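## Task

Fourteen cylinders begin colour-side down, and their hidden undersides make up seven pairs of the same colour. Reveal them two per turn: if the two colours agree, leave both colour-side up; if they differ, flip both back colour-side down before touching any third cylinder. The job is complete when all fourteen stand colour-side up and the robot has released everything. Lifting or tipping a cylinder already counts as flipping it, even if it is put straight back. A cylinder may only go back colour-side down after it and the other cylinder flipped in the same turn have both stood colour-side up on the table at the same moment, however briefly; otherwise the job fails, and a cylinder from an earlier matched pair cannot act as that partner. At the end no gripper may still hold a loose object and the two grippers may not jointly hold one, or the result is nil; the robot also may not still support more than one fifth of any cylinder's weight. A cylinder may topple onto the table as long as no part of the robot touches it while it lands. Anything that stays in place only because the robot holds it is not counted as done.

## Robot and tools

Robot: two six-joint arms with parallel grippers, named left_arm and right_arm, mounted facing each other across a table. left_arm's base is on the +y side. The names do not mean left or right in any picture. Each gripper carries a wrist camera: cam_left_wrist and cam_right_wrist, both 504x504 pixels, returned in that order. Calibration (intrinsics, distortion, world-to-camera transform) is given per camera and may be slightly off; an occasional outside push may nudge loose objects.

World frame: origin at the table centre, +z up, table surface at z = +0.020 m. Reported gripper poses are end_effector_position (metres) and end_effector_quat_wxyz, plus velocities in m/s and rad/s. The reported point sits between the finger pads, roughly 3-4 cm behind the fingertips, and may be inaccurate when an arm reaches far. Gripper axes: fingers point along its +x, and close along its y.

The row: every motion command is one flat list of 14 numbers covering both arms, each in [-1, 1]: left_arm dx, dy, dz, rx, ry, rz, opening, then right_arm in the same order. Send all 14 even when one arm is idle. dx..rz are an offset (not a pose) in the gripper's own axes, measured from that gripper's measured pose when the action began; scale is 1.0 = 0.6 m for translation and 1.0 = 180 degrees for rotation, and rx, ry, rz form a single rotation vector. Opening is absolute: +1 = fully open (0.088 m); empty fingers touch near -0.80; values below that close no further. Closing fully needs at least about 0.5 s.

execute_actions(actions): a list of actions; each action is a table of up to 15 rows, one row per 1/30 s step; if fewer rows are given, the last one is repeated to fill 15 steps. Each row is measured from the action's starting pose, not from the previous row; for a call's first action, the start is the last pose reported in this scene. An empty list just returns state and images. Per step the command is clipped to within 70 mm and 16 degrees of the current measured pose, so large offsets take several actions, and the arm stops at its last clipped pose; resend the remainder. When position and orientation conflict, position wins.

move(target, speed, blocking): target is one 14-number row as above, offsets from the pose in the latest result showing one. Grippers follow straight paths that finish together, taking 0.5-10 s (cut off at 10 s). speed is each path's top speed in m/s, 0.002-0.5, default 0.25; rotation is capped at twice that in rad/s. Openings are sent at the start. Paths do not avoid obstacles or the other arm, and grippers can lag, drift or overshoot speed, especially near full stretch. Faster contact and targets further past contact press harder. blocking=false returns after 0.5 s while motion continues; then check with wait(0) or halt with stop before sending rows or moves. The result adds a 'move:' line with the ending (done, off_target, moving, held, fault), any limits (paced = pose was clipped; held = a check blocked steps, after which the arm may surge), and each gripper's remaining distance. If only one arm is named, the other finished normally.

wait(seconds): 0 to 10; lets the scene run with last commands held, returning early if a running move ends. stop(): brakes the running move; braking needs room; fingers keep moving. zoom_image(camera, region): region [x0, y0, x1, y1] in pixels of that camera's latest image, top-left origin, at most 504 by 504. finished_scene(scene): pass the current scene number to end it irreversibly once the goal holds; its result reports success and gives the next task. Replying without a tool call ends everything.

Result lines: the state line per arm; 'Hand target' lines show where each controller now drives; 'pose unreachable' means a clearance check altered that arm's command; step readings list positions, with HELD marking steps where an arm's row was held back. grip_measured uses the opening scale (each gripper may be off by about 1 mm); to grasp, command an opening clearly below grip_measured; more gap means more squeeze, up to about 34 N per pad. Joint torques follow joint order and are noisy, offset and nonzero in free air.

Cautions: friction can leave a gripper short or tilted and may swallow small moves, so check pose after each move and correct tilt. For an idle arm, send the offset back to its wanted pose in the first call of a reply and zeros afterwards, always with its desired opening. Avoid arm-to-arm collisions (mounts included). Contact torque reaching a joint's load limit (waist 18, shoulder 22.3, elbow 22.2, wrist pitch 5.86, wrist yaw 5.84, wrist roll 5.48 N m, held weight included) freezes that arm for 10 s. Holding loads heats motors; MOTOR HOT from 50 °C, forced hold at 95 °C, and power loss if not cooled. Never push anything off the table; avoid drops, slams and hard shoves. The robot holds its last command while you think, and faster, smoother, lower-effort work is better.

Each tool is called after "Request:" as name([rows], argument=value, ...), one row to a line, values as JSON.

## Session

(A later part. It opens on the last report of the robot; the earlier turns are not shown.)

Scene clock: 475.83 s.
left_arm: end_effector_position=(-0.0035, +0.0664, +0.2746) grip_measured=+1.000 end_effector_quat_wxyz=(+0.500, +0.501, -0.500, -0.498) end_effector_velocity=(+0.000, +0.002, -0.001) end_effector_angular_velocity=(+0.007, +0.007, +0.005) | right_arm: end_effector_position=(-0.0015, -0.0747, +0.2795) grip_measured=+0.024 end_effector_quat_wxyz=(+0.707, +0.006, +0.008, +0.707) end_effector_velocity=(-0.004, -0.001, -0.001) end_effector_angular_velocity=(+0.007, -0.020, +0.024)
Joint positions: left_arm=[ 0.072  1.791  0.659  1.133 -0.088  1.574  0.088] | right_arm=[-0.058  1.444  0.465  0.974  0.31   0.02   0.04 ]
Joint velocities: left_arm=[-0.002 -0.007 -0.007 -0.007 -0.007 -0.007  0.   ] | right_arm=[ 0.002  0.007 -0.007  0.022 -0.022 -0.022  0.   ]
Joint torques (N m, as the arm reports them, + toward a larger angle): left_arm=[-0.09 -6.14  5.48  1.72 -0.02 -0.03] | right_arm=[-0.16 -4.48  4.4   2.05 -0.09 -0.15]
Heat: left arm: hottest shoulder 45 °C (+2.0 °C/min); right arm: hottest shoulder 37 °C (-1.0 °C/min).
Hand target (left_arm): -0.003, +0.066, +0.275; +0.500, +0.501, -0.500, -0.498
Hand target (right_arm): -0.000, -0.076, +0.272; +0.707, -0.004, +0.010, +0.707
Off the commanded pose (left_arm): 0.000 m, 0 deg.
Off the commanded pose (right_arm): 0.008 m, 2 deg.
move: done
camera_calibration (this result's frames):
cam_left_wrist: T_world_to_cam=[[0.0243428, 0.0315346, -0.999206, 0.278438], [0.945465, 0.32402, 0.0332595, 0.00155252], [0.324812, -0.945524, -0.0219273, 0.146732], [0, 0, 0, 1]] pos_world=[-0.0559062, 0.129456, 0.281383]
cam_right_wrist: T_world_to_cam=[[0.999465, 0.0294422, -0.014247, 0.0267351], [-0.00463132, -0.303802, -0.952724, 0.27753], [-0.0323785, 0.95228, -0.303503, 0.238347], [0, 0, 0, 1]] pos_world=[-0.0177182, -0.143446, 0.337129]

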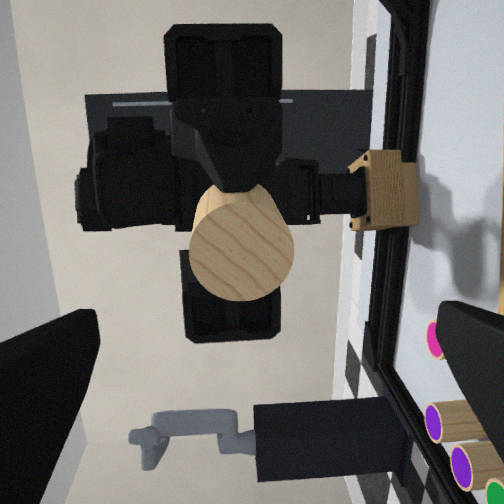

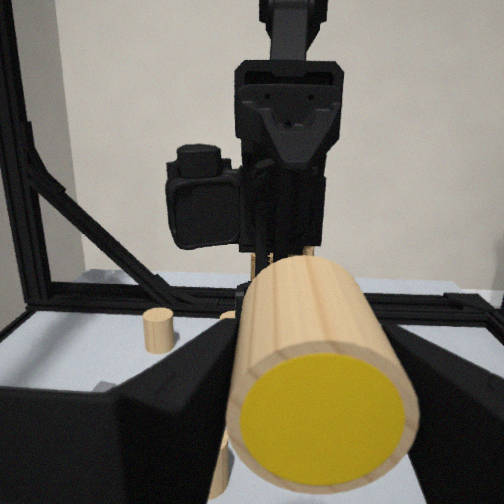

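Request:
move(target=[0.156,0.013,0.001,0,0,0,1, 0,0,0,0,0,0,-0.3], speed=0.1)

Request:
execute_actions([
  [[0,0,0,0,0,0,-0.3,0,0,0,0,0,0,-0.3]],
  [[0,0,0,0,0,0,-0.3,0,0,0,0,0,0,-0.3]],
  [[0,0,0,0,0,0,-0.3,0,0,0,0,0,0,1]],
])

Request:
move(target=[-0.1,0,0,0,0,0,-0.3, -0.1,0,-0.01,-0.007,0.002,0,1], speed=0.15)

Request:
move(target=[-0.276,-0.207,-0.243,0,0,-0.497,-0.3, -0.141,-0.289,-0.203,0,0.504,0,0.55], speed=0.4)

Scene clock: 480.77 s.
left_arm: end_effector_position=(-0.0035, -0.0245, +0.2831) grip_measured=+1.000 end_effector_quat_wxyz=(+0.502, +0.502, -0.499, -0.497) end_effector_velocity=(-0.003, -0.001, +0.000) end_effector_angular_velocity=(+0.002, +0.007, -0.000) | right_arm: end_effector_position=(-0.0013, -0.0748, +0.2789) grip_measured=+0.024 end_effector_quat_wxyz=(+0.707, +0.005, +0.008, +0.707) end_effector_velocity=(+0.000, -0.000, -0.002) end_effector_angular_velocity=(-0.007, -0.010, +0.005)
Joint positions: left_arm=[ 0.09   2.032  1.069  0.965 -0.074  1.574  0.088] | right_arm=[-0.058  1.445  0.464  0.976  0.31   0.02   0.04 ]
Joint velocities: left_arm=[-0.007  0.002  0.007 -0.007 -0.007 -0.007  0.   ] | right_arm=[-0.002 -0.002 -0.002 -0.007 -0.007 -0.007 -0.   ]
Joint torques (N m, as the arm reports them, + toward a larger angle): left_arm=[ 0.17 -7.24  7.24  1.6   0.21 -0.03] | right_arm=[ 0.09 -5.46  5.81  1.72  0.02  0.01]
Heat: left arm: hottest shoulder 44 °C (+1.0 °C/min); right arm: hottest shoulder 36 °C (-1.0 °C/min).
Hand target (left_arm): -0.003, -0.027, +0.282; +0.500, +0.501, -0.500, -0.498
Hand target (right_arm): -0.001, -0.075, +0.279; +0.707, +0.005, +0.008, +0.707
Off the commanded pose (left_arm): 0.003 m, 0 deg.
Off the commanded pose (right_arm): 0.001 m, 0 deg.
move: done
camera_calibration (this result's frames):
cam_left_wrist: T_world_to_cam=[[0.0241579, 0.0304853, -0.999243, 0.289831], [0.944224, 0.327663, 0.0328242, 0.03097], [0.328415, -0.944303, -0.0208693, 0.0607477], [0, 0, 0, 1]] pos_world=[-0.0561948, 0.038381, 0.289862]
cam_right_wrist: T_world_to_cam=[[0.99948, 0.0294304, -0.013169, 0.0263113], [-0.00357239, -0.30484, -0.952397, 0.276745], [-0.0320439, 0.951949, -0.304576, 0.238489], [0, 0, 0, 1]] pos_world=[-0.0176669, -0.143441, 0.336556]

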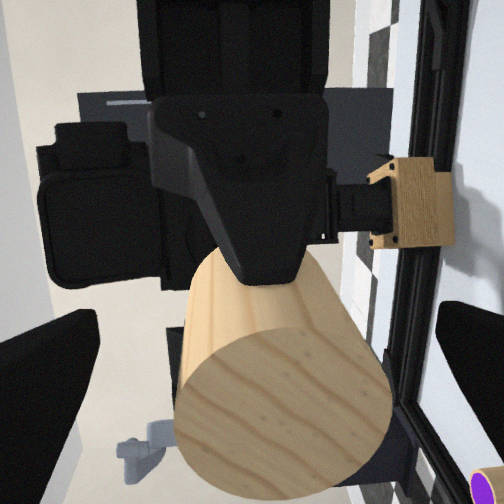

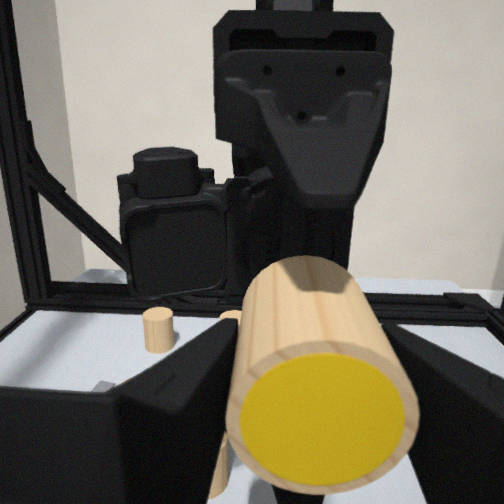

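Scene clock: 482.27 s.
left_arm: end_effector_position=(-0.0035, -0.0246, +0.2830) grip_measured=+0.042 end_effector_quat_wxyz=(+0.501, +0.502, -0.499, -0.497) end_effector_velocity=(+0.002, +0.001, +0.002) end_effector_angular_velocity=(-0.007, +0.008, +0.020) | right_arm: end_effector_position=(-0.0013, -0.0748, +0.2788) grip_measured=+0.998 end_effector_quat_wxyz=(+0.707, +0.004, +0.008, +0.707) end_effector_velocity=(-0.002, -0.000, -0.002) end_effector_angular_velocity=(-0.007, -0.009, +0.020)
Joint positions: left_arm=[ 0.09   2.032  1.07   0.964 -0.074  1.573  0.041] | right_arm=[-0.058  1.445  0.464  0.975  0.31   0.02   0.088]
Joint velocities: left_arm=[-0.002 -0.002 -0.002  0.007 -0.022 -0.007 -0.   ] | right_arm=[-0.002 -0.002 -0.002 -0.007 -0.022 -0.007  0.005]
Joint torques (N m, as the arm reports them, + toward a larger angle): left_arm=[-0.04 -8.01  6.12  1.83  0.   -0.04] | right_arm=[ 0.04 -5.36  5.8   1.81  0.01  0.  ]
Heat: left arm: hottest shoulder 44 °C (+1.0 °C/min); right arm: hottest shoulder 36 °C (-1.0 °C/min).
Hand target (left_arm): -0.004, -0.025, +0.283; +0.502, +0.502, -0.499, -0.497
Hand target (right_arm): -0.001, -0.075, +0.279; +0.707, +0.004, +0.008, +0.707
Off the commanded pose (left_arm): 0.000 m, 0 deg.
Off the commanded pose (right_arm): 0.000 m, 0 deg.
Step readings (end_effector_position; steps 1 to 15: 1st action; 16 to 30: 2nd action; 31 to 45: 3rd action):
0: left_arm (-0.0035, -0.0245, +0.2831) | right_arm (-0.0013, -0.0748, +0.2789)
1: left_arm (-0.0035, -0.0246, +0.2832) | right_arm (-0.0013, -0.0748, +0.2789)
2: left_arm (-0.0035, -0.0246, +0.2832) | right_arm (-0.0013, -0.0748, +0.2789)
4: left_arm (-0.0035, -0.0246, +0.2832) | right_arm (-0.0013, -0.0748, +0.2789)
8: left_arm (-0.0035, -0.0246, +0.2835) | right_arm (-0.0013, -0.0748, +0.2786)
15: left_arm (-0.0035, -0.0246, +0.2833) | right_arm (-0.0013, -0.0748, +0.2788)
16: left_arm (-0.0035, -0.0246, +0.2833) | right_arm (-0.0013, -0.0748, +0.2788)
17: left_arm (-0.0035, -0.0246, +0.2833) | right_arm (-0.0013, -0.0748, +0.2788)
19: left_arm (-0.0035, -0.0246, +0.2833) | right_arm (-0.0013, -0.0748, +0.2788)
23: left_arm (-0.0035, -0.0246, +0.2833) | right_arm (-0.0013, -0.0748, +0.2788)
30: left_arm (-0.0035, -0.0246, +0.2833) | right_arm (-0.0013, -0.0748, +0.2788)
31: left_arm (-0.0035, -0.0246, +0.2833) | right_arm (-0.0013, -0.0748, +0.2788)
32: left_arm (-0.0035, -0.0246, +0.2833) | right_arm (-0.0013, -0.0748, +0.2788)
34: left_arm (-0.0035, -0.0246, +0.2830) | right_arm (-0.0014, -0.0748, +0.2788)
38: left_arm (-0.0035, -0.0246, +0.2830) | right_arm (-0.0014, -0.0748, +0.2788)
45: end_effector_position above
camera_calibration (this result's frames):
cam_left_wrist: T_world_to_cam=[[0.0234465, 0.0312407, -0.999237, 0.289753], [0.944248, 0.327637, 0.0323997, 0.0311176], [0.328399, -0.944287, -0.0218171, 0.0609556], [0, 0, 0, 1]] pos_world=[-0.0561941, 0.0383122, 0.289854]
cam_right_wrist: T_world_to_cam=[[0.999483, 0.0294209, -0.0129578, 0.0262494], [-0.00335078, -0.305532, -0.952176, 0.276478], [-0.0319729, 0.951727, -0.305275, 0.23862], [0, 0, 0, 1]] pos_world=[-0.01768, -0.1434, 0.336441]

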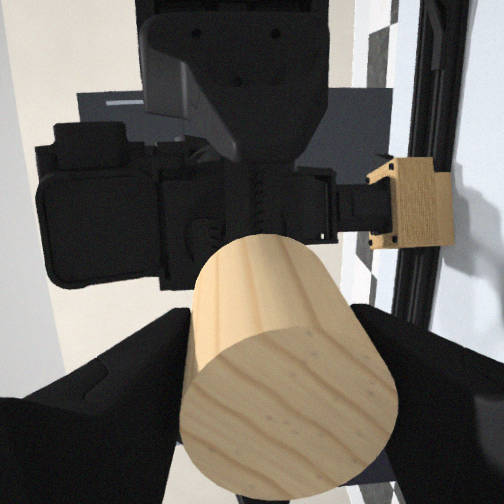

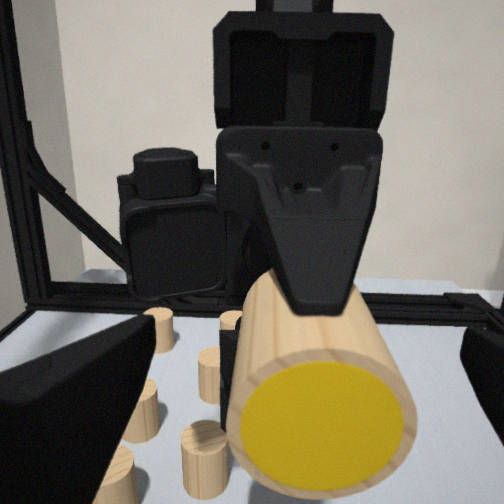

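Scene clock: 483.17 s.
left_arm: end_effector_position=(-0.0041, +0.0332, +0.2766) grip_measured=+0.041 end_effector_quat_wxyz=(+0.496, +0.505, -0.496, -0.502) end_effector_velocity=(-0.002, +0.004, +0.001) end_effector_angular_velocity=(-0.002, +0.007, +0.000) | right_arm: end_effector_position=(-0.0020, -0.1316, +0.2774) grip_measured=+1.000 end_effector_quat_wxyz=(+0.707, +0.002, +0.003, +0.708) end_effector_velocity=(+0.003, -0.003, -0.003) end_effector_angular_velocity=(-0.011, -0.027, -0.010)
Joint positions: left_arm=[ 0.079  1.871  0.805  1.051 -0.081  1.573  0.041] | right_arm=[0.037 1.186 0.284 0.9   0.404 0.008 0.088]
Joint velocities: left_arm=[-0.007 -0.012 -0.017  0.007 -0.007 -0.007 -0.   ] | right_arm=[-0.002 -0.022 -0.012 -0.022  0.007 -0.022  0.   ]
Joint torques (N m, as the arm reports them, + toward a larger angle): left_arm=[-0.3  -8.37  5.19  2.15 -0.21 -0.06] | right_arm=[ 0.14 -4.36  4.39  1.56  0.1  -0.18]
Heat: left arm: hottest shoulder 45 °C (+2.0 °C/min); right arm: hottest shoulder 36 °C (-1.0 °C/min).
Hand target (left_arm): -0.004, +0.035, +0.283; +0.501, +0.502, -0.499, -0.498
Hand target (right_arm): -0.001, -0.135, +0.273; +0.707, -0.005, +0.003, +0.707
Off the commanded pose (left_arm): 0.007 m, 1 deg.
Off the commanded pose (right_arm): 0.005 m, 1 deg.
move: done
camera_calibration (this result's frames):
cam_left_wrist: T_world_to_cam=[[0.0248072, 0.0471076, -0.998582, 0.28081], [0.945447, 0.323464, 0.0387465, 0.0113238], [0.324831, -0.945067, -0.0365135, 0.119639], [0, 0, 0, 1]] pos_world=[-0.0565346, 0.0961759, 0.284342]
cam_right_wrist: T_world_to_cam=[[0.99954, 0.0302527, -0.00226518, 0.0257263], [0.00699057, -0.302335, -0.953176, 0.25858], [-0.029521, 0.952722, -0.302407, 0.291625], [0, 0, 0, 1]] pos_world=[-0.018913, -0.200438, 0.33472]

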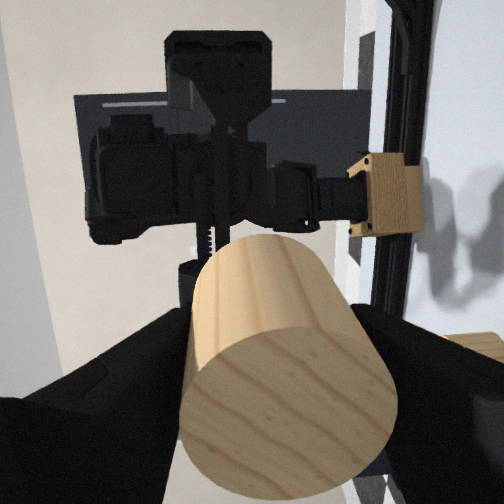

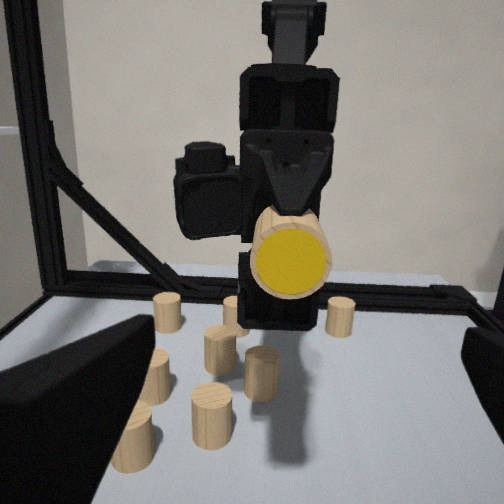

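Scene clock: 485.67 s.
left_arm: end_effector_position=(+0.1386, +0.2024, +0.1554) grip_measured=+0.038 end_effector_quat_wxyz=(+0.004, +0.706, +0.004, -0.708) end_effector_velocity=(+0.003, +0.004, -0.001) end_effector_angular_velocity=(+0.033, -0.027, +0.005) | right_arm: end_effector_position=(+0.1696, -0.2176, +0.1563) grip_measured=+0.550 end_effector_quat_wxyz=(+0.501, -0.501, +0.504, +0.494) end_effector_velocity=(-0.000, +0.000, +0.000) end_effector_angular_velocity=(-0.004, +0.009, -0.010)
Joint positions: left_arm=[ 0.511  1.889  1.283 -0.965  0.002  1.913  0.041] | right_arm=[-0.753  1.562  1.009 -1.024  0.008 -0.375  0.066]
Joint velocities: left_arm=[-0.002  0.007  0.007 -0.022 -0.037 -0.007 -0.   ] | right_arm=[-0.002  0.007  0.007 -0.007 -0.007  0.007 -0.   ]
Joint torques (N m, as the arm reports them, + toward a larger angle): left_arm=[ 0.19 -6.08  6.7  -0.04 -0.17  0.07] | right_arm=[-0.2  -4.93  6.82 -0.1   0.07 -0.16]
Heat: left arm: hottest shoulder 45 °C (+1.0 °C/min); right arm: hottest shoulder 36 °C (-1.0 °C/min).
Hand target (left_arm): +0.141, +0.201, +0.156; +0.003, +0.708, +0.005, -0.706
Hand target (right_arm): +0.172, -0.216, +0.156; +0.500, -0.504, +0.503, +0.493
Off the commanded pose (left_arm): 0.003 m, 1 deg.
Off the commanded pose (right_arm): 0.002 m, 1 deg.
move: done
camera_calibration (this result's frames):
cam_left_wrist: T_world_to_cam=[[0.00976625, 0.999432, 0.0322486, -0.202565], [0.947603, -0.0195481, 0.318851, -0.148009], [0.3193, 0.0274449, -0.947256, 0.174218], [0, 0, 0, 1]] pos_world=[0.0866041, 0.194775, 0.218754]
cam_right_wrist: T_world_to_cam=[[0.999698, -0.00502331, -0.0240686, -0.147739], [0.00267185, -0.950915, 0.309439, -0.221793], [-0.0244417, -0.30941, -0.950615, 0.167795], [0, 0, 0, 1]] pos_world=[0.152388, -0.159731, 0.224584]

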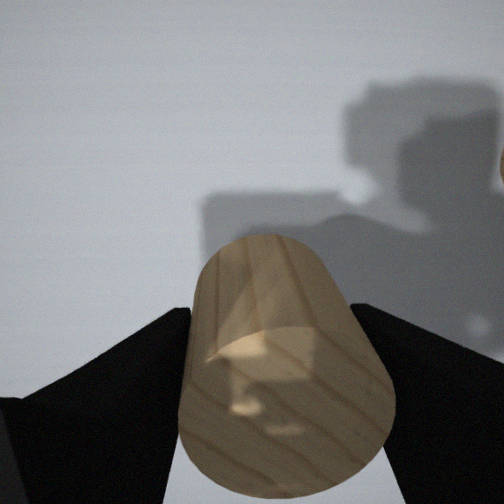

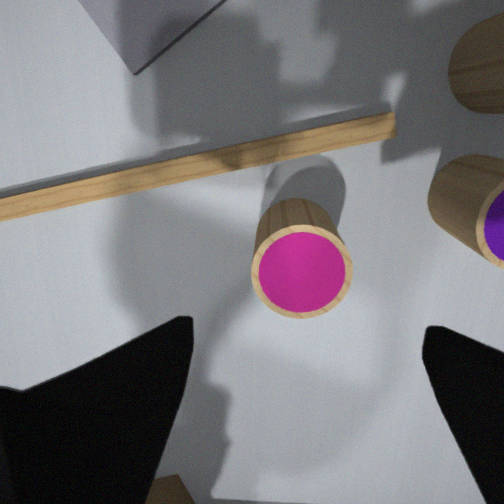

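Request:
move(target=[0.142,0,0,0,0,0,-0.3, 0.144,0,-0.002,0,0,0,0.55], speed=0.07)

Request:
execute_actions([
  [[0,0,0,0,0,0,0.5,0,0,0,0,0,0,-0.3]],
  [[0,0,0,0,0,0,0.5,0,0,0,0,0,0,-0.3]],
])

Request:
move(target=[-0.13,0,0,0,0,0,0.5, -0.13,0,0,0,0,0,-0.3], speed=0.15)

Request:
move(target=[-0.215,0.231,0.237,0,0,0.507,1, -0.204,0.283,0.235,0,-0.496,0,-0.3], speed=0.4)

Scene clock: 491.03 s.
left_arm: end_effector_position=(+0.1391, +0.2014, +0.0761) grip_measured=+0.035 end_effector_quat_wxyz=(+0.007, +0.707, +0.001, -0.707) end_effector_velocity=(+0.001, -0.001, +0.000) end_effector_angular_velocity=(-0.004, -0.009, +0.005) | right_arm: end_effector_position=(+0.1711, -0.2149, +0.0754) grip_measured=+0.550 end_effector_quat_wxyz=(+0.508, -0.498, +0.497, +0.496) end_effector_velocity=(+0.003, -0.004, -0.001) end_effector_angular_velocity=(-0.020, -0.016, +0.005)
Joint positions: left_arm=[ 0.511  2.035  1.134 -0.663  0.001  1.914  0.041] | right_arm=[-0.755  1.715  0.809 -0.651  0.009 -0.376  0.066]
Joint velocities: left_arm=[-0.002 -0.002 -0.002  0.007 -0.007 -0.007 -0.   ] | right_arm=[-0.002  0.002 -0.002 -0.007  0.022 -0.007 -0.   ]
Joint torques (N m, as the arm reports them, + toward a larger angle): left_arm=[ 0.   -5.7   4.26  1.03  0.08  0.01] | right_arm=[-0.21 -4.94  3.11  0.31 -0.05 -0.11]
Heat: left arm: hottest shoulder 44 °C (-1.0 °C/min); right arm: hottest shoulder 36 °C (-2.0 °C/min).
Hand target (left_arm): +0.139, +0.203, +0.070; +0.004, +0.706, +0.004, -0.708
Hand target (right_arm): +0.170, -0.220, +0.070; +0.501, -0.501, +0.504, +0.494
Off the commanded pose (left_arm): 0.006 m, 0 deg.
Off the commanded pose (right_arm): 0.007 m, 1 deg.
move: done
camera_calibration (this result's frames):
cam_left_wrist: T_world_to_cam=[[0.0104263, 0.999632, 0.0250369, -0.198633], [0.946469, -0.0179441, 0.322297, -0.123627], [0.322628, 0.0203363, -0.946308, 0.0998816], [0, 0, 0, 1]] pos_world=[0.0868554, 0.194311, 0.139336]
cam_right_wrist: T_world_to_cam=[[0.999862, -0.00541474, -0.0157126, -0.151925], [-0.000599098, -0.956564, 0.291521, -0.193577], [-0.0166086, -0.291471, -0.956435, 0.0947378], [0, 0, 0, 1]] pos_world=[0.153361, -0.158378, 0.144655]

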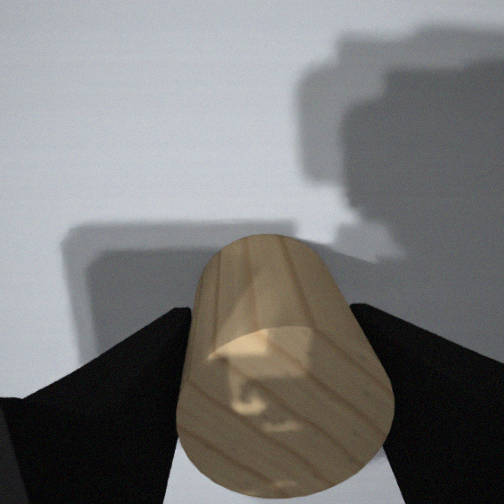

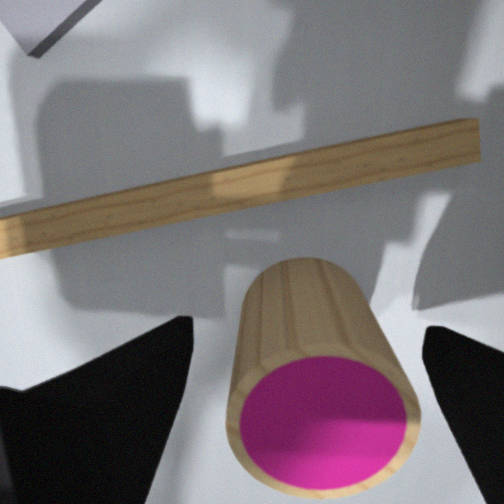

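Scene clock: 492.03 s.
left_arm: end_effector_position=(+0.1392, +0.2011, +0.0759) grip_measured=+0.500 end_effector_quat_wxyz=(+0.007, +0.708, +0.001, -0.706) end_effector_velocity=(-0.000, +0.002, +0.000) end_effector_angular_velocity=(+0.009, -0.004, +0.020) | right_arm: end_effector_position=(+0.1707, -0.2150, +0.0754) grip_measured=+0.025 end_effector_quat_wxyz=(+0.508, -0.498, +0.497, +0.497) end_effector_velocity=(-0.001, -0.002, -0.001) end_effector_angular_velocity=(-0.009, +0.011, +0.005)
Joint positions: left_arm=[ 0.511  2.036  1.134 -0.66   0.001  1.914  0.063] | right_arm=[-0.755  1.715  0.809 -0.652  0.007 -0.376  0.04 ]
Joint velocities: left_arm=[-0.002 -0.002 -0.002 -0.007 -0.007 -0.022 -0.   ] | right_arm=[-0.002  0.002 -0.002 -0.007 -0.007 -0.007  0.001]
Joint torques (N m, as the arm reports them, + toward a larger angle): left_arm=[-0.04 -7.07  4.86  0.19  0.05  0.01] | right_arm=[ 0.03 -6.22  4.45  0.13 -0.03  0.  ]
Heat: left arm: hottest shoulder 44 °C (-1.0 °C/min); right arm: hottest shoulder 36 °C (-1.0 °C/min).
Hand target (left_arm): +0.139, +0.201, +0.076; +0.007, +0.708, +0.001, -0.706
Hand target (right_arm): +0.171, -0.215, +0.075; +0.508, -0.498, +0.497, +0.497
Off the commanded pose (left_arm): 0.000 m, 0 deg.
Off the commanded pose (right_arm): 0.000 m, 0 deg.
Step readings (end_effector_position; steps 1 to 15: 1st action; 16 to 30: 2nd action):
0: left_arm (+0.1391, +0.2014, +0.0761) | right_arm (+0.1711, -0.2149, +0.0754)
1: left_arm (+0.1391, +0.2015, +0.0760) | right_arm (+0.1711, -0.2149, +0.0754)
2: left_arm (+0.1391, +0.2015, +0.0760) | right_arm (+0.1711, -0.2149, +0.0754)
4: left_arm (+0.1393, +0.2009, +0.0760) | right_arm (+0.1711, -0.2149, +0.0754)
8: left_arm (+0.1392, +0.2010, +0.0759) | right_arm (+0.1707, -0.2150, +0.0754)
15: left_arm (+0.1392, +0.2011, +0.0759) | right_arm (+0.1707, -0.2150, +0.0754)
16: left_arm (+0.1392, +0.2011, +0.0759) | right_arm (+0.1707, -0.2150, +0.0754)
17: left_arm (+0.1392, +0.2010, +0.0760) | right_arm (+0.1707, -0.2150, +0.0754)
19: left_arm (+0.1392, +0.2011, +0.0759) | right_arm (+0.1707, -0.2150, +0.0754)
23: left_arm (+0.1392, +0.2011, +0.0759) | right_arm (+0.1707, -0.2150, +0.0754)
30: end_effector_position above
camera_calibration (this result's frames):
cam_left_wrist: T_world_to_cam=[[0.0104103, 0.999675, 0.0232553, -0.198137], [0.946255, -0.0173668, 0.322954, -0.123835], [0.323253, 0.0186434, -0.946129, 0.0999021], [0, 0, 0, 1]] pos_world=[0.0869481, 0.19406, 0.139121]
cam_right_wrist: T_world_to_cam=[[0.999828, -0.0053893, -0.0177664, -0.15143], [0.0000238694, -0.956568, 0.29151, -0.193727], [-0.0185658, -0.29146, -0.956403, 0.0950486], [0, 0, 0, 1]] pos_world=[0.153173, -0.158426, 0.144688]

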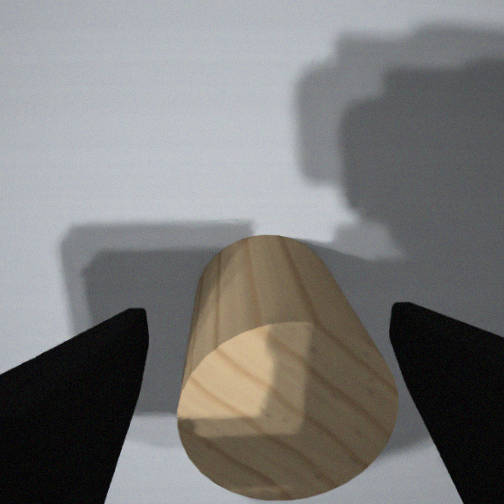

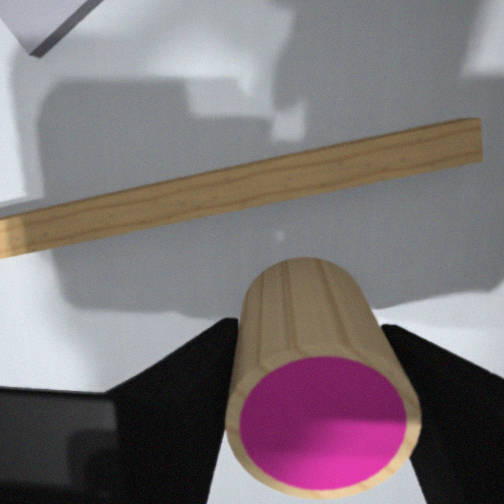

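Scene clock: 493.00 s.
left_arm: end_effector_position=(+0.1380, +0.2042, +0.1477) grip_measured=+0.500 end_effector_quat_wxyz=(+0.001, +0.706, +0.007, -0.709) end_effector_velocity=(+0.003, +0.000, +0.001) end_effector_angular_velocity=(+0.010, -0.020, +0.005) | right_arm: end_effector_position=(+0.1691, -0.2189, +0.1480) grip_measured=+0.025 end_effector_quat_wxyz=(+0.502, -0.500, +0.503, +0.494) end_effector_velocity=(-0.001, -0.002, +0.002) end_effector_angular_velocity=(-0.009, +0.012, +0.019)
Joint positions: left_arm=[ 0.511  1.899  1.263 -0.944  0.001  1.914  0.063] | right_arm=[-0.755  1.567  0.979 -0.988  0.007 -0.376  0.04 ]
Joint velocities: left_arm=[-0.002  0.002  0.007 -0.007 -0.022 -0.007  0.   ] | right_arm=[-0.002 -0.002  0.007 -0.022 -0.007 -0.022 -0.   ]
Joint torques (N m, as the arm reports them, + toward a larger angle): left_arm=[-0.08 -7.95  6.6  -0.05  0.06 -0.02] | right_arm=[ 0.22 -6.83  6.74 -0.09 -0.01  0.03]
Heat: left arm: hottest shoulder 44 °C (+0.0 °C/min); right arm: hottest shoulder 36 °C (-1.0 °C/min).
Hand target (left_arm): +0.139, +0.201, +0.154; +0.007, +0.708, +0.001, -0.706
Hand target (right_arm): +0.170, -0.216, +0.153; +0.508, -0.498, +0.498, +0.497
Off the commanded pose (left_arm): 0.007 m, 1 deg.
Off the commanded pose (right_arm): 0.006 m, 1 deg.
move: done
camera_calibration (this result's frames):
cam_left_wrist: T_world_to_cam=[[0.0106016, 0.999158, 0.0396422, -0.205315], [0.948201, -0.0226327, 0.316863, -0.144142], [0.317494, 0.0342295, -0.947642, 0.165971], [0, 0, 0, 1]] pos_world=[0.0861578, 0.196198, 0.211094]
cam_right_wrist: T_world_to_cam=[[0.999682, -0.00574834, -0.0245681, -0.147611], [0.00209044, -0.951486, 0.307686, -0.220275], [-0.0251448, -0.307639, -0.951171, 0.160089], [0, 0, 0, 1]] pos_world=[0.15205, -0.161188, 0.216421]

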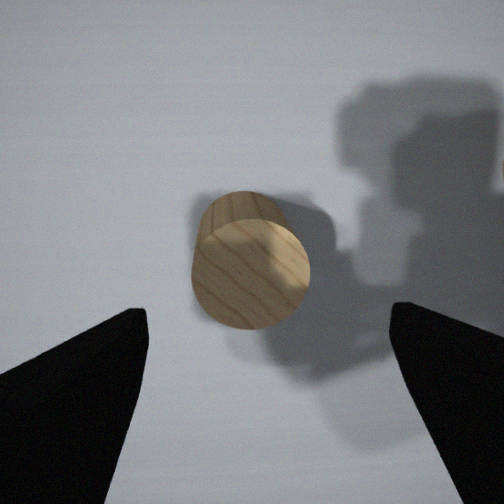

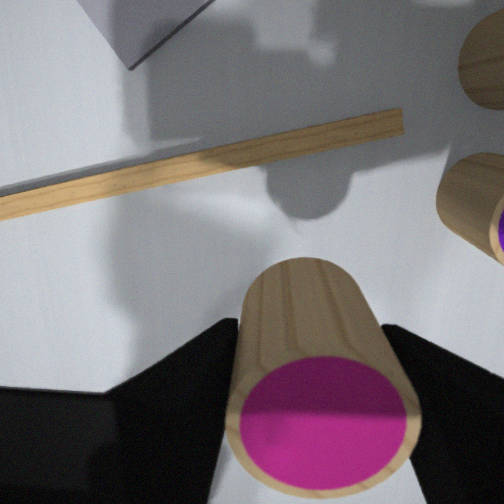

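Scene clock: 495.60 s.
left_arm: end_effector_position=(-0.0023, +0.0663, +0.2752) grip_measured=+1.000 end_effector_quat_wxyz=(+0.504, +0.496, -0.500, -0.500) end_effector_velocity=(-0.000, +0.000, -0.006) end_effector_angular_velocity=(+0.017, +0.006, +0.015) | right_arm: end_effector_position=(-0.0001, -0.0755, +0.2765) grip_measured=+0.025 end_effector_quat_wxyz=(+0.708, +0.006, +0.009, +0.706) end_effector_velocity=(-0.000, +0.001, -0.001) end_effector_angular_velocity=(+0.007, +0.010, +0.005)
Joint positions: left_arm=[ 0.078  1.793  0.658  1.143 -0.079  1.564  0.088] | right_arm=[-0.061  1.45   0.456  0.989  0.31   0.022  0.04 ]
Joint velocities: left_arm=[-0.007  0.007 -0.002 -0.007 -0.022 -0.007  0.   ] | right_arm=[-0.002  0.012 -0.002  0.022 -0.007  0.007 -0.   ]
Joint torques (N m, as the arm reports them, + toward a larger angle): left_arm=[-0.27 -5.24  6.42  2.02 -0.21  0.06] | right_arm=[ 0.45 -4.43  4.04  2.05  0.11 -0.15]
Heat: left arm: hottest shoulder 44 °C (+0.0 °C/min); right arm: hottest shoulder 36 °C (-1.0 °C/min).
Hand target (left_arm): -0.003, +0.064, +0.276; +0.505, +0.497, -0.501, -0.497
Hand target (right_arm): -0.000, -0.077, +0.270; +0.708, -0.004, +0.010, +0.706
Off the commanded pose (left_arm): 0.003 m, 1 deg.
Off the commanded pose (right_arm): 0.008 m, 2 deg.
move: done
camera_calibration (this result's frames):
cam_left_wrist: T_world_to_cam=[[0.0144322, 0.0253782, -0.999574, 0.27947], [0.946737, 0.321266, 0.0218259, 0.0037872], [0.321683, -0.946649, -0.0193899, 0.145674], [0, 0, 0, 1]] pos_world=[-0.0544795, 0.129593, 0.282093]
cam_right_wrist: T_world_to_cam=[[0.999527, 0.0263676, -0.0158343, 0.025535], [-0.00704625, -0.30482, -0.952384, 0.274266], [-0.0299387, 0.952045, -0.30449, 0.2385], [0, 0, 0, 1]] pos_world=[-0.01645, -0.144135, 0.334232]

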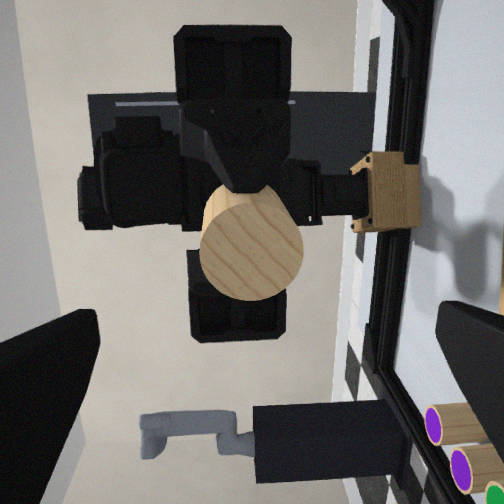

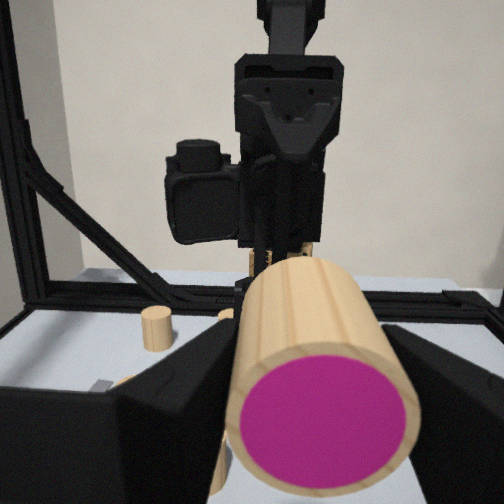

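Request:
move(target=[0.158,0.007,0,0.004,0,0,1, 0,0,0,0,0,0,-0.3], speed=0.1)

Request:
execute_actions([
  [[0,0,0,0,0,0,-0.3,0,0,0,0,0,0,-0.3]],
  [[0,0,0,0,0,0,-0.3,0,0,0,0,0,0,-0.3]],
  [[0,0,0,0,0,0,-0.3,0,0,0,0,0,0,1]],
])

Request:
move(target=[-0.1,0,0,0,0,0,-0.3, -0.1,0,-0.008,-0.007,0.002,0,1], speed=0.15)

Request:
move(target=[-0.278,-0.202,-0.114,0,0,-0.498,-0.3, 0,0,0,0,0,0,1], speed=0.4)

Request:
move(target=[0.139,0,0,0,0,0,-0.3, 0,0,0,0,0,0,1], speed=0.07)

Scene clock: 501.73 s.
left_arm: end_effector_position=(-0.0019, -0.0258, +0.2806) grip_measured=+1.000 end_effector_quat_wxyz=(+0.502, +0.500, -0.501, -0.497) end_effector_velocity=(-0.000, -0.003, +0.001) end_effector_angular_velocity=(-0.002, +0.008, +0.005) | right_arm: end_effector_position=(-0.0001, -0.0755, +0.2760) grip_measured=+0.025 end_effector_quat_wxyz=(+0.708, +0.005, +0.009, +0.706) end_effector_velocity=(+0.000, -0.000, -0.002) end_effector_angular_velocity=(-0.007, -0.010, +0.005)
Joint positions: left_arm=[ 0.095  2.045  1.071  0.982 -0.065  1.573  0.088] | right_arm=[-0.061  1.452  0.456  0.99   0.31   0.022  0.04 ]
Joint velocities: left_arm=[-0.002  0.007  0.017 -0.007 -0.007 -0.007  0.   ] | right_arm=[-0.002 -0.002 -0.002 -0.007 -0.007 -0.007 -0.   ]
Joint torques (N m, as the arm reports them, + toward a larger angle): left_arm=[ 0.18 -7.28  7.12  1.59  0.19  0.05] | right_arm=[ 0.02 -5.46  5.8   1.73  0.    0.01]
Heat: left arm: hottest shoulder 44 °C (-1.0 °C/min); right arm: hottest shoulder 35 °C (-1.0 °C/min).
Hand target (left_arm): -0.002, -0.028, +0.279; +0.500, +0.500, -0.503, -0.497
Hand target (right_arm): -0.000, -0.075, +0.277; +0.708, +0.006, +0.009, +0.706
Off the commanded pose (left_arm): 0.003 m, 0 deg.
Off the commanded pose (right_arm): 0.001 m, 0 deg.
move: done
camera_calibration (this result's frames):
cam_left_wrist: T_world_to_cam=[[0.0235351, 0.0247013, -0.999418, 0.287164], [0.945243, 0.324958, 0.030291, 0.0306354], [0.325517, -0.945406, -0.0157009, 0.057476], [0, 0, 0, 1]] pos_world=[-0.0544257, 0.0372896, 0.286972]
cam_right_wrist: T_world_to_cam=[[0.999538, 0.0263527, -0.0151353, 0.0253515], [-0.00635237, -0.305859, -0.952056, 0.273599], [-0.0297185, 0.951712, -0.305551, 0.238539], [0, 0, 0, 1]] pos_world=[-0.0165127, -0.144006, 0.333751]

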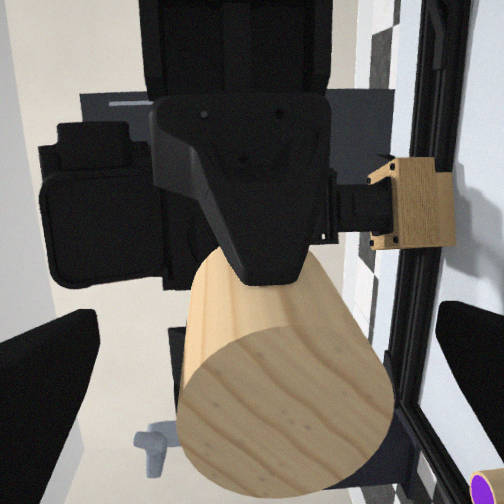

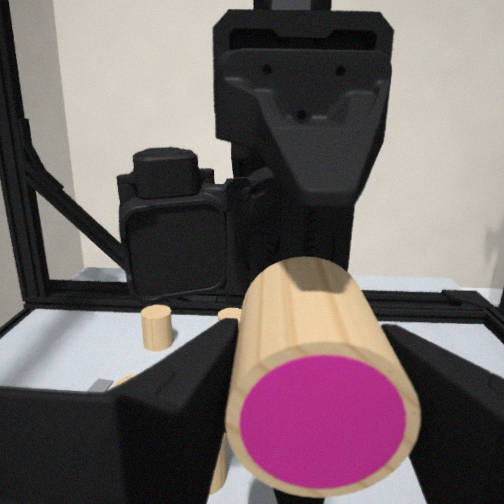

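Scene clock: 503.23 s.
left_arm: end_effector_position=(-0.0019, -0.0258, +0.2803) grip_measured=+0.043 end_effector_quat_wxyz=(+0.502, +0.500, -0.501, -0.497) end_effector_velocity=(-0.002, +0.001, -0.001) end_effector_angular_velocity=(+0.007, +0.007, -0.010) | right_arm: end_effector_position=(-0.0001, -0.0755, +0.2759) grip_measured=+0.998 end_effector_quat_wxyz=(+0.708, +0.005, +0.009, +0.706) end_effector_velocity=(-0.002, -0.000, -0.002) end_effector_angular_velocity=(-0.007, -0.009, +0.020)
Joint positions: left_arm=[ 0.095  2.045  1.071  0.981 -0.065  1.573  0.041] | right_arm=[-0.061  1.452  0.456  0.99   0.31   0.022  0.088]
Joint velocities: left_arm=[-0.002 -0.002 -0.002 -0.007  0.007 -0.007 -0.   ] | right_arm=[-0.002 -0.002 -0.002 -0.007 -0.022 -0.007  0.005]
Joint torques (N m, as the arm reports them, + toward a larger angle): left_arm=[ 0.   -8.21  6.12  1.84  0.   -0.04] | right_arm=[ 0.03 -5.35  5.77  1.81  0.   -0.01]
Heat: left arm: hottest shoulder 44 °C (-1.0 °C/min); right arm: hottest shoulder 35 °C (-1.0 °C/min).
Hand target (left_arm): -0.002, -0.026, +0.281; +0.502, +0.499, -0.501, -0.497
Hand target (right_arm): -0.000, -0.075, +0.276; +0.708, +0.005, +0.009, +0.706
Off the commanded pose (left_arm): 0.000 m, 0 deg.
Off the commanded pose (right_arm): 0.000 m, 0 deg.
Step readings (end_effector_position; steps 1 to 15: 1st action; 16 to 30: 2nd action; 31 to 45: 3rd action):
0: left_arm (-0.0019, -0.0258, +0.2806) | right_arm (-0.0001, -0.0755, +0.2760)
1: left_arm (-0.0019, -0.0258, +0.2806) | right_arm (-0.0001, -0.0755, +0.2760)
2: left_arm (-0.0019, -0.0258, +0.2806) | right_arm (-0.0001, -0.0755, +0.2760)
4: left_arm (-0.0019, -0.0258, +0.2806) | right_arm (-0.0001, -0.0755, +0.2760)
8: left_arm (-0.0019, -0.0258, +0.2807) | right_arm (-0.0001, -0.0755, +0.2759)
15: left_arm (-0.0019, -0.0258, +0.2805) | right_arm (-0.0001, -0.0755, +0.2759)
16: left_arm (-0.0019, -0.0258, +0.2805) | right_arm (-0.0001, -0.0755, +0.2759)
17: left_arm (-0.0019, -0.0258, +0.2805) | right_arm (-0.0001, -0.0755, +0.2759)
19: left_arm (-0.0019, -0.0258, +0.2805) | right_arm (-0.0001, -0.0755, +0.2759)
23: left_arm (-0.0019, -0.0258, +0.2805) | right_arm (-0.0001, -0.0755, +0.2759)
30: left_arm (-0.0019, -0.0258, +0.2805) | right_arm (-0.0001, -0.0755, +0.2759)
31: left_arm (-0.0019, -0.0258, +0.2805) | right_arm (-0.0001, -0.0755, +0.2759)
32: left_arm (-0.0019, -0.0258, +0.2805) | right_arm (-0.0001, -0.0755, +0.2759)
34: left_arm (-0.0019, -0.0258, +0.2805) | right_arm (-0.0001, -0.0755, +0.2759)
38: left_arm (-0.0019, -0.0258, +0.2803) | right_arm (-0.0002, -0.0755, +0.2759)
45: end_effector_position above
camera_calibration (this result's frames):
cam_left_wrist: T_world_to_cam=[[0.0232242, 0.0258414, -0.999396, 0.286938], [0.945254, 0.324921, 0.0303675, 0.0306212], [0.325509, -0.945388, -0.0168807, 0.0578016], [0, 0, 0, 1]] pos_world=[-0.0544237, 0.0372806, 0.286811]
cam_right_wrist: T_world_to_cam=[[0.99954, 0.0263472, -0.0150294, 0.0253205], [-0.00624239, -0.306205, -0.951945, 0.273465], [-0.0296832, 0.951601, -0.3059, 0.238603], [0, 0, 0, 1]] pos_world=[-0.0165192, -0.143985, 0.333693]

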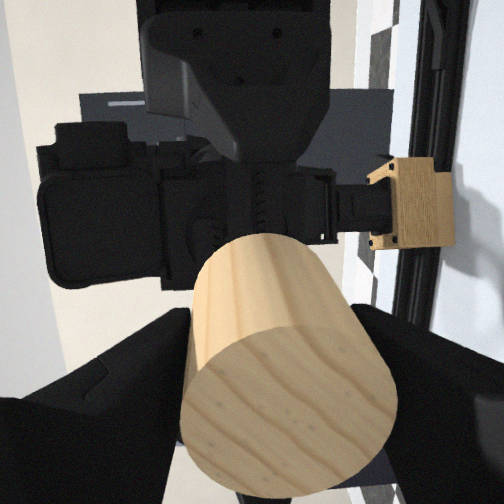

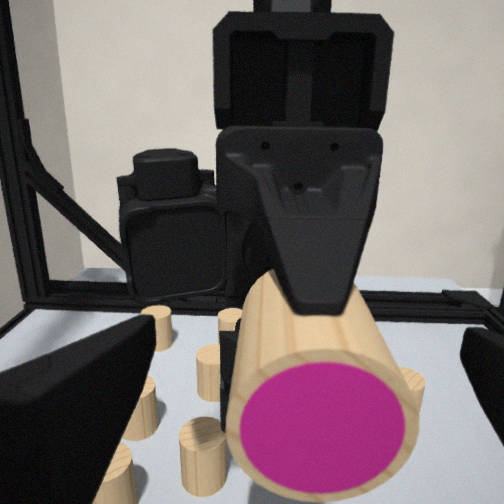

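Scene clock: 504.13 s.
left_arm: end_effector_position=(-0.0024, +0.0320, +0.2734) grip_measured=+0.042 end_effector_quat_wxyz=(+0.497, +0.503, -0.498, -0.502) end_effector_velocity=(-0.002, +0.004, -0.000) end_effector_angular_velocity=(+0.007, +0.007, +0.000) | right_arm: end_effector_position=(-0.0010, -0.1323, +0.2758) grip_measured=+1.000 end_effector_quat_wxyz=(+0.708, +0.002, +0.004, +0.706) end_effector_velocity=(-0.001, -0.003, -0.006) end_effector_angular_velocity=(-0.020, -0.016, +0.010)
Joint positions: left_arm=[ 0.085  1.888  0.805  1.073 -0.072  1.573  0.041] | right_arm=[0.035 1.188 0.278 0.907 0.406 0.01  0.088]
Joint velocities: left_arm=[-0.007 -0.017 -0.017 -0.007 -0.007 -0.007 -0.   ] | right_arm=[ 0.002 -0.012 -0.012 -0.022 -0.007 -0.007  0.   ]
Joint torques (N m, as the arm reports them, + toward a larger angle): left_arm=[-0.16 -8.48  5.14  2.16 -0.22 -0.05] | right_arm=[ 0.34 -4.24  4.44  1.61  0.08 -0.18]
Heat: left arm: hottest shoulder 44 °C (-1.0 °C/min); right arm: hottest shoulder 35 °C (-1.0 °C/min).
Hand target (left_arm): -0.003, +0.034, +0.280; +0.502, +0.500, -0.501, -0.497
Hand target (right_arm): -0.000, -0.135, +0.272; +0.708, -0.005, +0.004, +0.706
Off the commanded pose (left_arm): 0.007 m, 1 deg.
Off the commanded pose (right_arm): 0.005 m, 1 deg.
move: done
camera_calibration (this result's frames):
cam_left_wrist: T_world_to_cam=[[0.0244552, 0.0421025, -0.998814, 0.277877], [0.946448, 0.320764, 0.0366941, 0.0109253], [0.321929, -0.946223, -0.0320035, 0.116663], [0, 0, 0, 1]] pos_world=[-0.0546929, 0.0951852, 0.28088]
cam_right_wrist: T_world_to_cam=[[0.999621, 0.0271943, -0.00426922, 0.0248261], [0.0041735, -0.303018, -0.952976, 0.256694], [-0.0272092, 0.952597, -0.303017, 0.291988], [0, 0, 0, 1]] pos_world=[-0.0179432, -0.201039, 0.333207]

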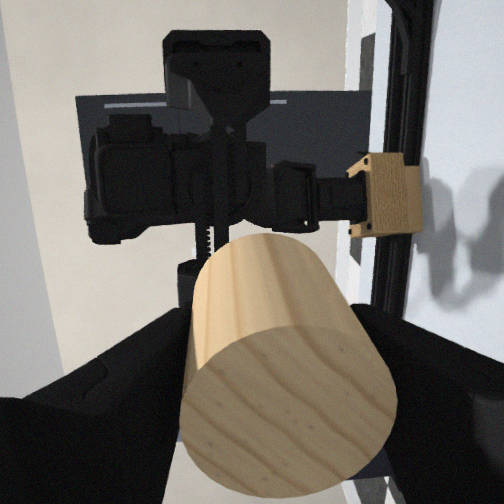

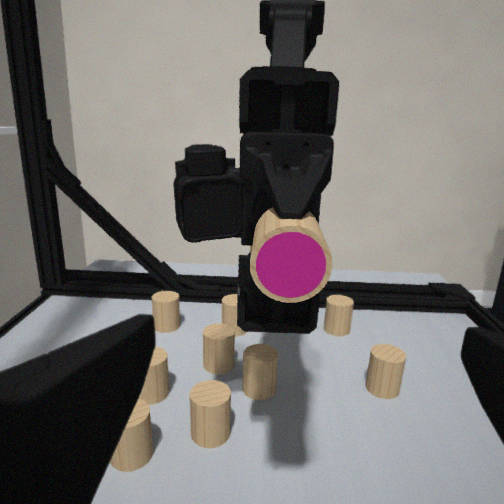

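Scene clock: 506.57 s.
left_arm: end_effector_position=(+0.0635, +0.2016, +0.1534) grip_measured=+0.040 end_effector_quat_wxyz=(+0.003, +0.705, +0.003, -0.709) end_effector_velocity=(+0.000, -0.000, +0.003) end_effector_angular_velocity=(+0.008, -0.006, +0.005) | right_arm: end_effector_position=(-0.0010, -0.1323, +0.2758) grip_measured=+1.000 end_effector_quat_wxyz=(+0.708, +0.002, +0.004, +0.706) end_effector_velocity=(-0.002, -0.001, +0.001) end_effector_angular_velocity=(+0.007, -0.019, +0.010)
Joint positions: left_arm=[ 0.29   1.831  1.198 -0.939  0.006  1.695  0.041] | right_arm=[0.035 1.188 0.278 0.907 0.406 0.01  0.088]
Joint velocities: left_arm=[-0.002  0.002  0.017 -0.022 -0.007 -0.007 -0.   ] | right_arm=[ 0.002 -0.002 -0.002  0.007 -0.007 -0.022  0.   ]
Joint torques (N m, as the arm reports them, + toward a larger angle): left_arm=[ 0.22 -5.68  6.72 -0.04 -0.17  0.09] | right_arm=[ 0.03 -3.58  6.    1.81  0.   -0.01]
Heat: left arm: hottest shoulder 44 °C (-1.0 °C/min); right arm: hottest shoulder 35 °C (-1.0 °C/min).
Hand target (left_arm): +0.066, +0.200, +0.154; +0.002, +0.707, +0.004, -0.707
Hand target (right_arm): -0.001, -0.132, +0.276; +0.708, +0.002, +0.004, +0.706
Off the commanded pose (left_arm): 0.003 m, 1 deg.
Off the commanded pose (right_arm): 0.000 m, 0 deg.
move: done
camera_calibration (this result's frames):
cam_left_wrist: T_world_to_cam=[[0.0133077, 0.999366, 0.0330191, -0.201354], [0.948626, -0.0230581, 0.315558, -0.0750564], [0.316119, 0.0271235, -0.948332, 0.19678], [0, 0, 0, 1]] pos_world=[0.0116739, 0.194159, 0.216946]
cam_right_wrist: T_world_to_cam=[[0.999621, 0.0271943, -0.00426922, 0.0248261], [0.0041735, -0.303018, -0.952976, 0.256694], [-0.0272092, 0.952597, -0.303017, 0.291988], [0, 0, 0, 1]] pos_world=[-0.0179432, -0.201039, 0.333207]

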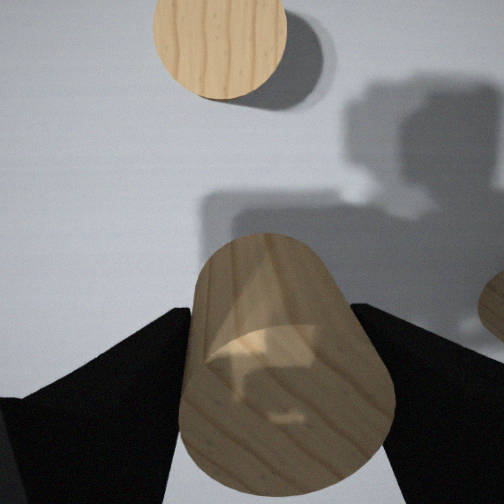

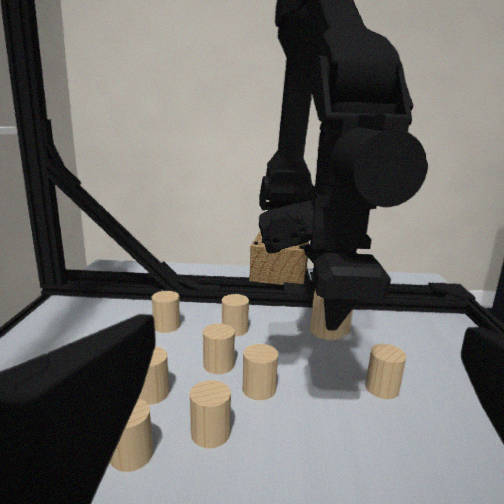

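Scene clock: 508.07 s.
left_arm: end_effector_position=(+0.0635, +0.2013, +0.0756) grip_measured=+0.039 end_effector_quat_wxyz=(+0.004, +0.705, +0.002, -0.709) end_effector_velocity=(-0.000, +0.003, -0.001) end_effector_angular_velocity=(+0.013, -0.006, +0.034) | right_arm: end_effector_position=(-0.0010, -0.1323, +0.2758) grip_measured=+1.000 end_effector_quat_wxyz=(+0.708, +0.002, +0.004, +0.706) end_effector_velocity=(-0.000, -0.000, +0.001) end_effector_angular_velocity=(+0.007, -0.019, +0.005)
Joint positions: left_arm=[ 0.29   1.984  1.052 -0.635  0.006  1.695  0.041] | right_arm=[0.035 1.188 0.278 0.907 0.406 0.01  0.088]
Joint velocities: left_arm=[-0.002  0.002 -0.002 -0.007 -0.007 -0.037 -0.   ] | right_arm=[-0.002 -0.002 -0.002  0.007 -0.007 -0.022  0.   ]
Joint torques (N m, as the arm reports them, + toward a larger angle): left_arm=[ 0.   -5.3   4.33  1.21  0.05  0.02] | right_arm=[ 0.06 -3.58  6.    1.8   0.01  0.  ]
Heat: left arm: hottest shoulder 44 °C (-1.0 °C/min); right arm: hottest shoulder 35 °C (-1.0 °C/min).
Hand target (left_arm): +0.063, +0.202, +0.070; +0.003, +0.705, +0.003, -0.709
Hand target (right_arm): -0.001, -0.132, +0.276; +0.708, +0.002, +0.004, +0.706
Off the commanded pose (left_arm): 0.006 m, 0 deg.
Off the commanded pose (right_arm): 0.000 m, 0 deg.
move: done
camera_calibration (this result's frames):
cam_left_wrist: T_world_to_cam=[[0.013289, 0.999506, 0.0284925, -0.198168], [0.948434, -0.0216248, 0.316235, -0.0508784], [0.316695, 0.0228208, -0.948253, 0.123817], [0, 0, 0, 1]] pos_world=[0.0116759, 0.194144, 0.139146]
cam_right_wrist: T_world_to_cam=[[0.999621, 0.0271943, -0.00426922, 0.0248261], [0.0041735, -0.303018, -0.952976, 0.256694], [-0.0272092, 0.952597, -0.303017, 0.291988], [0, 0, 0, 1]] pos_world=[-0.0179432, -0.201039, 0.333207]

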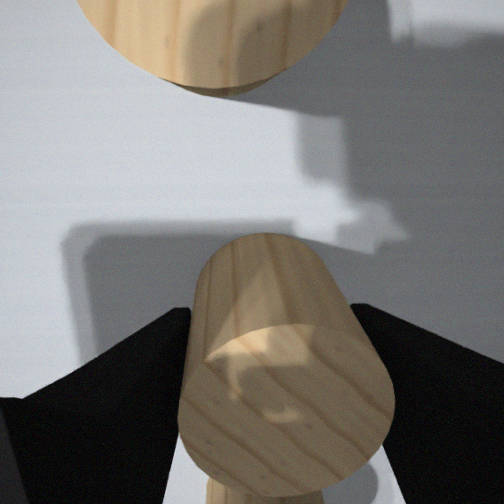

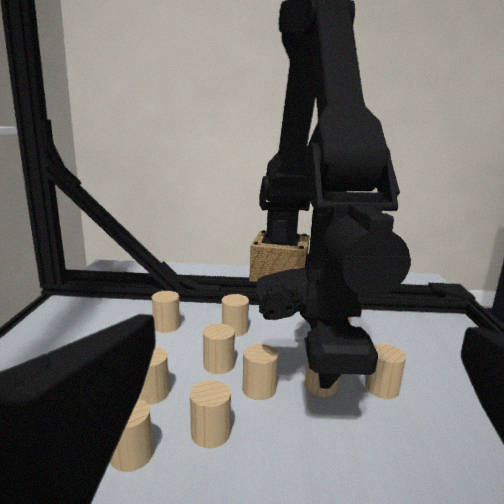

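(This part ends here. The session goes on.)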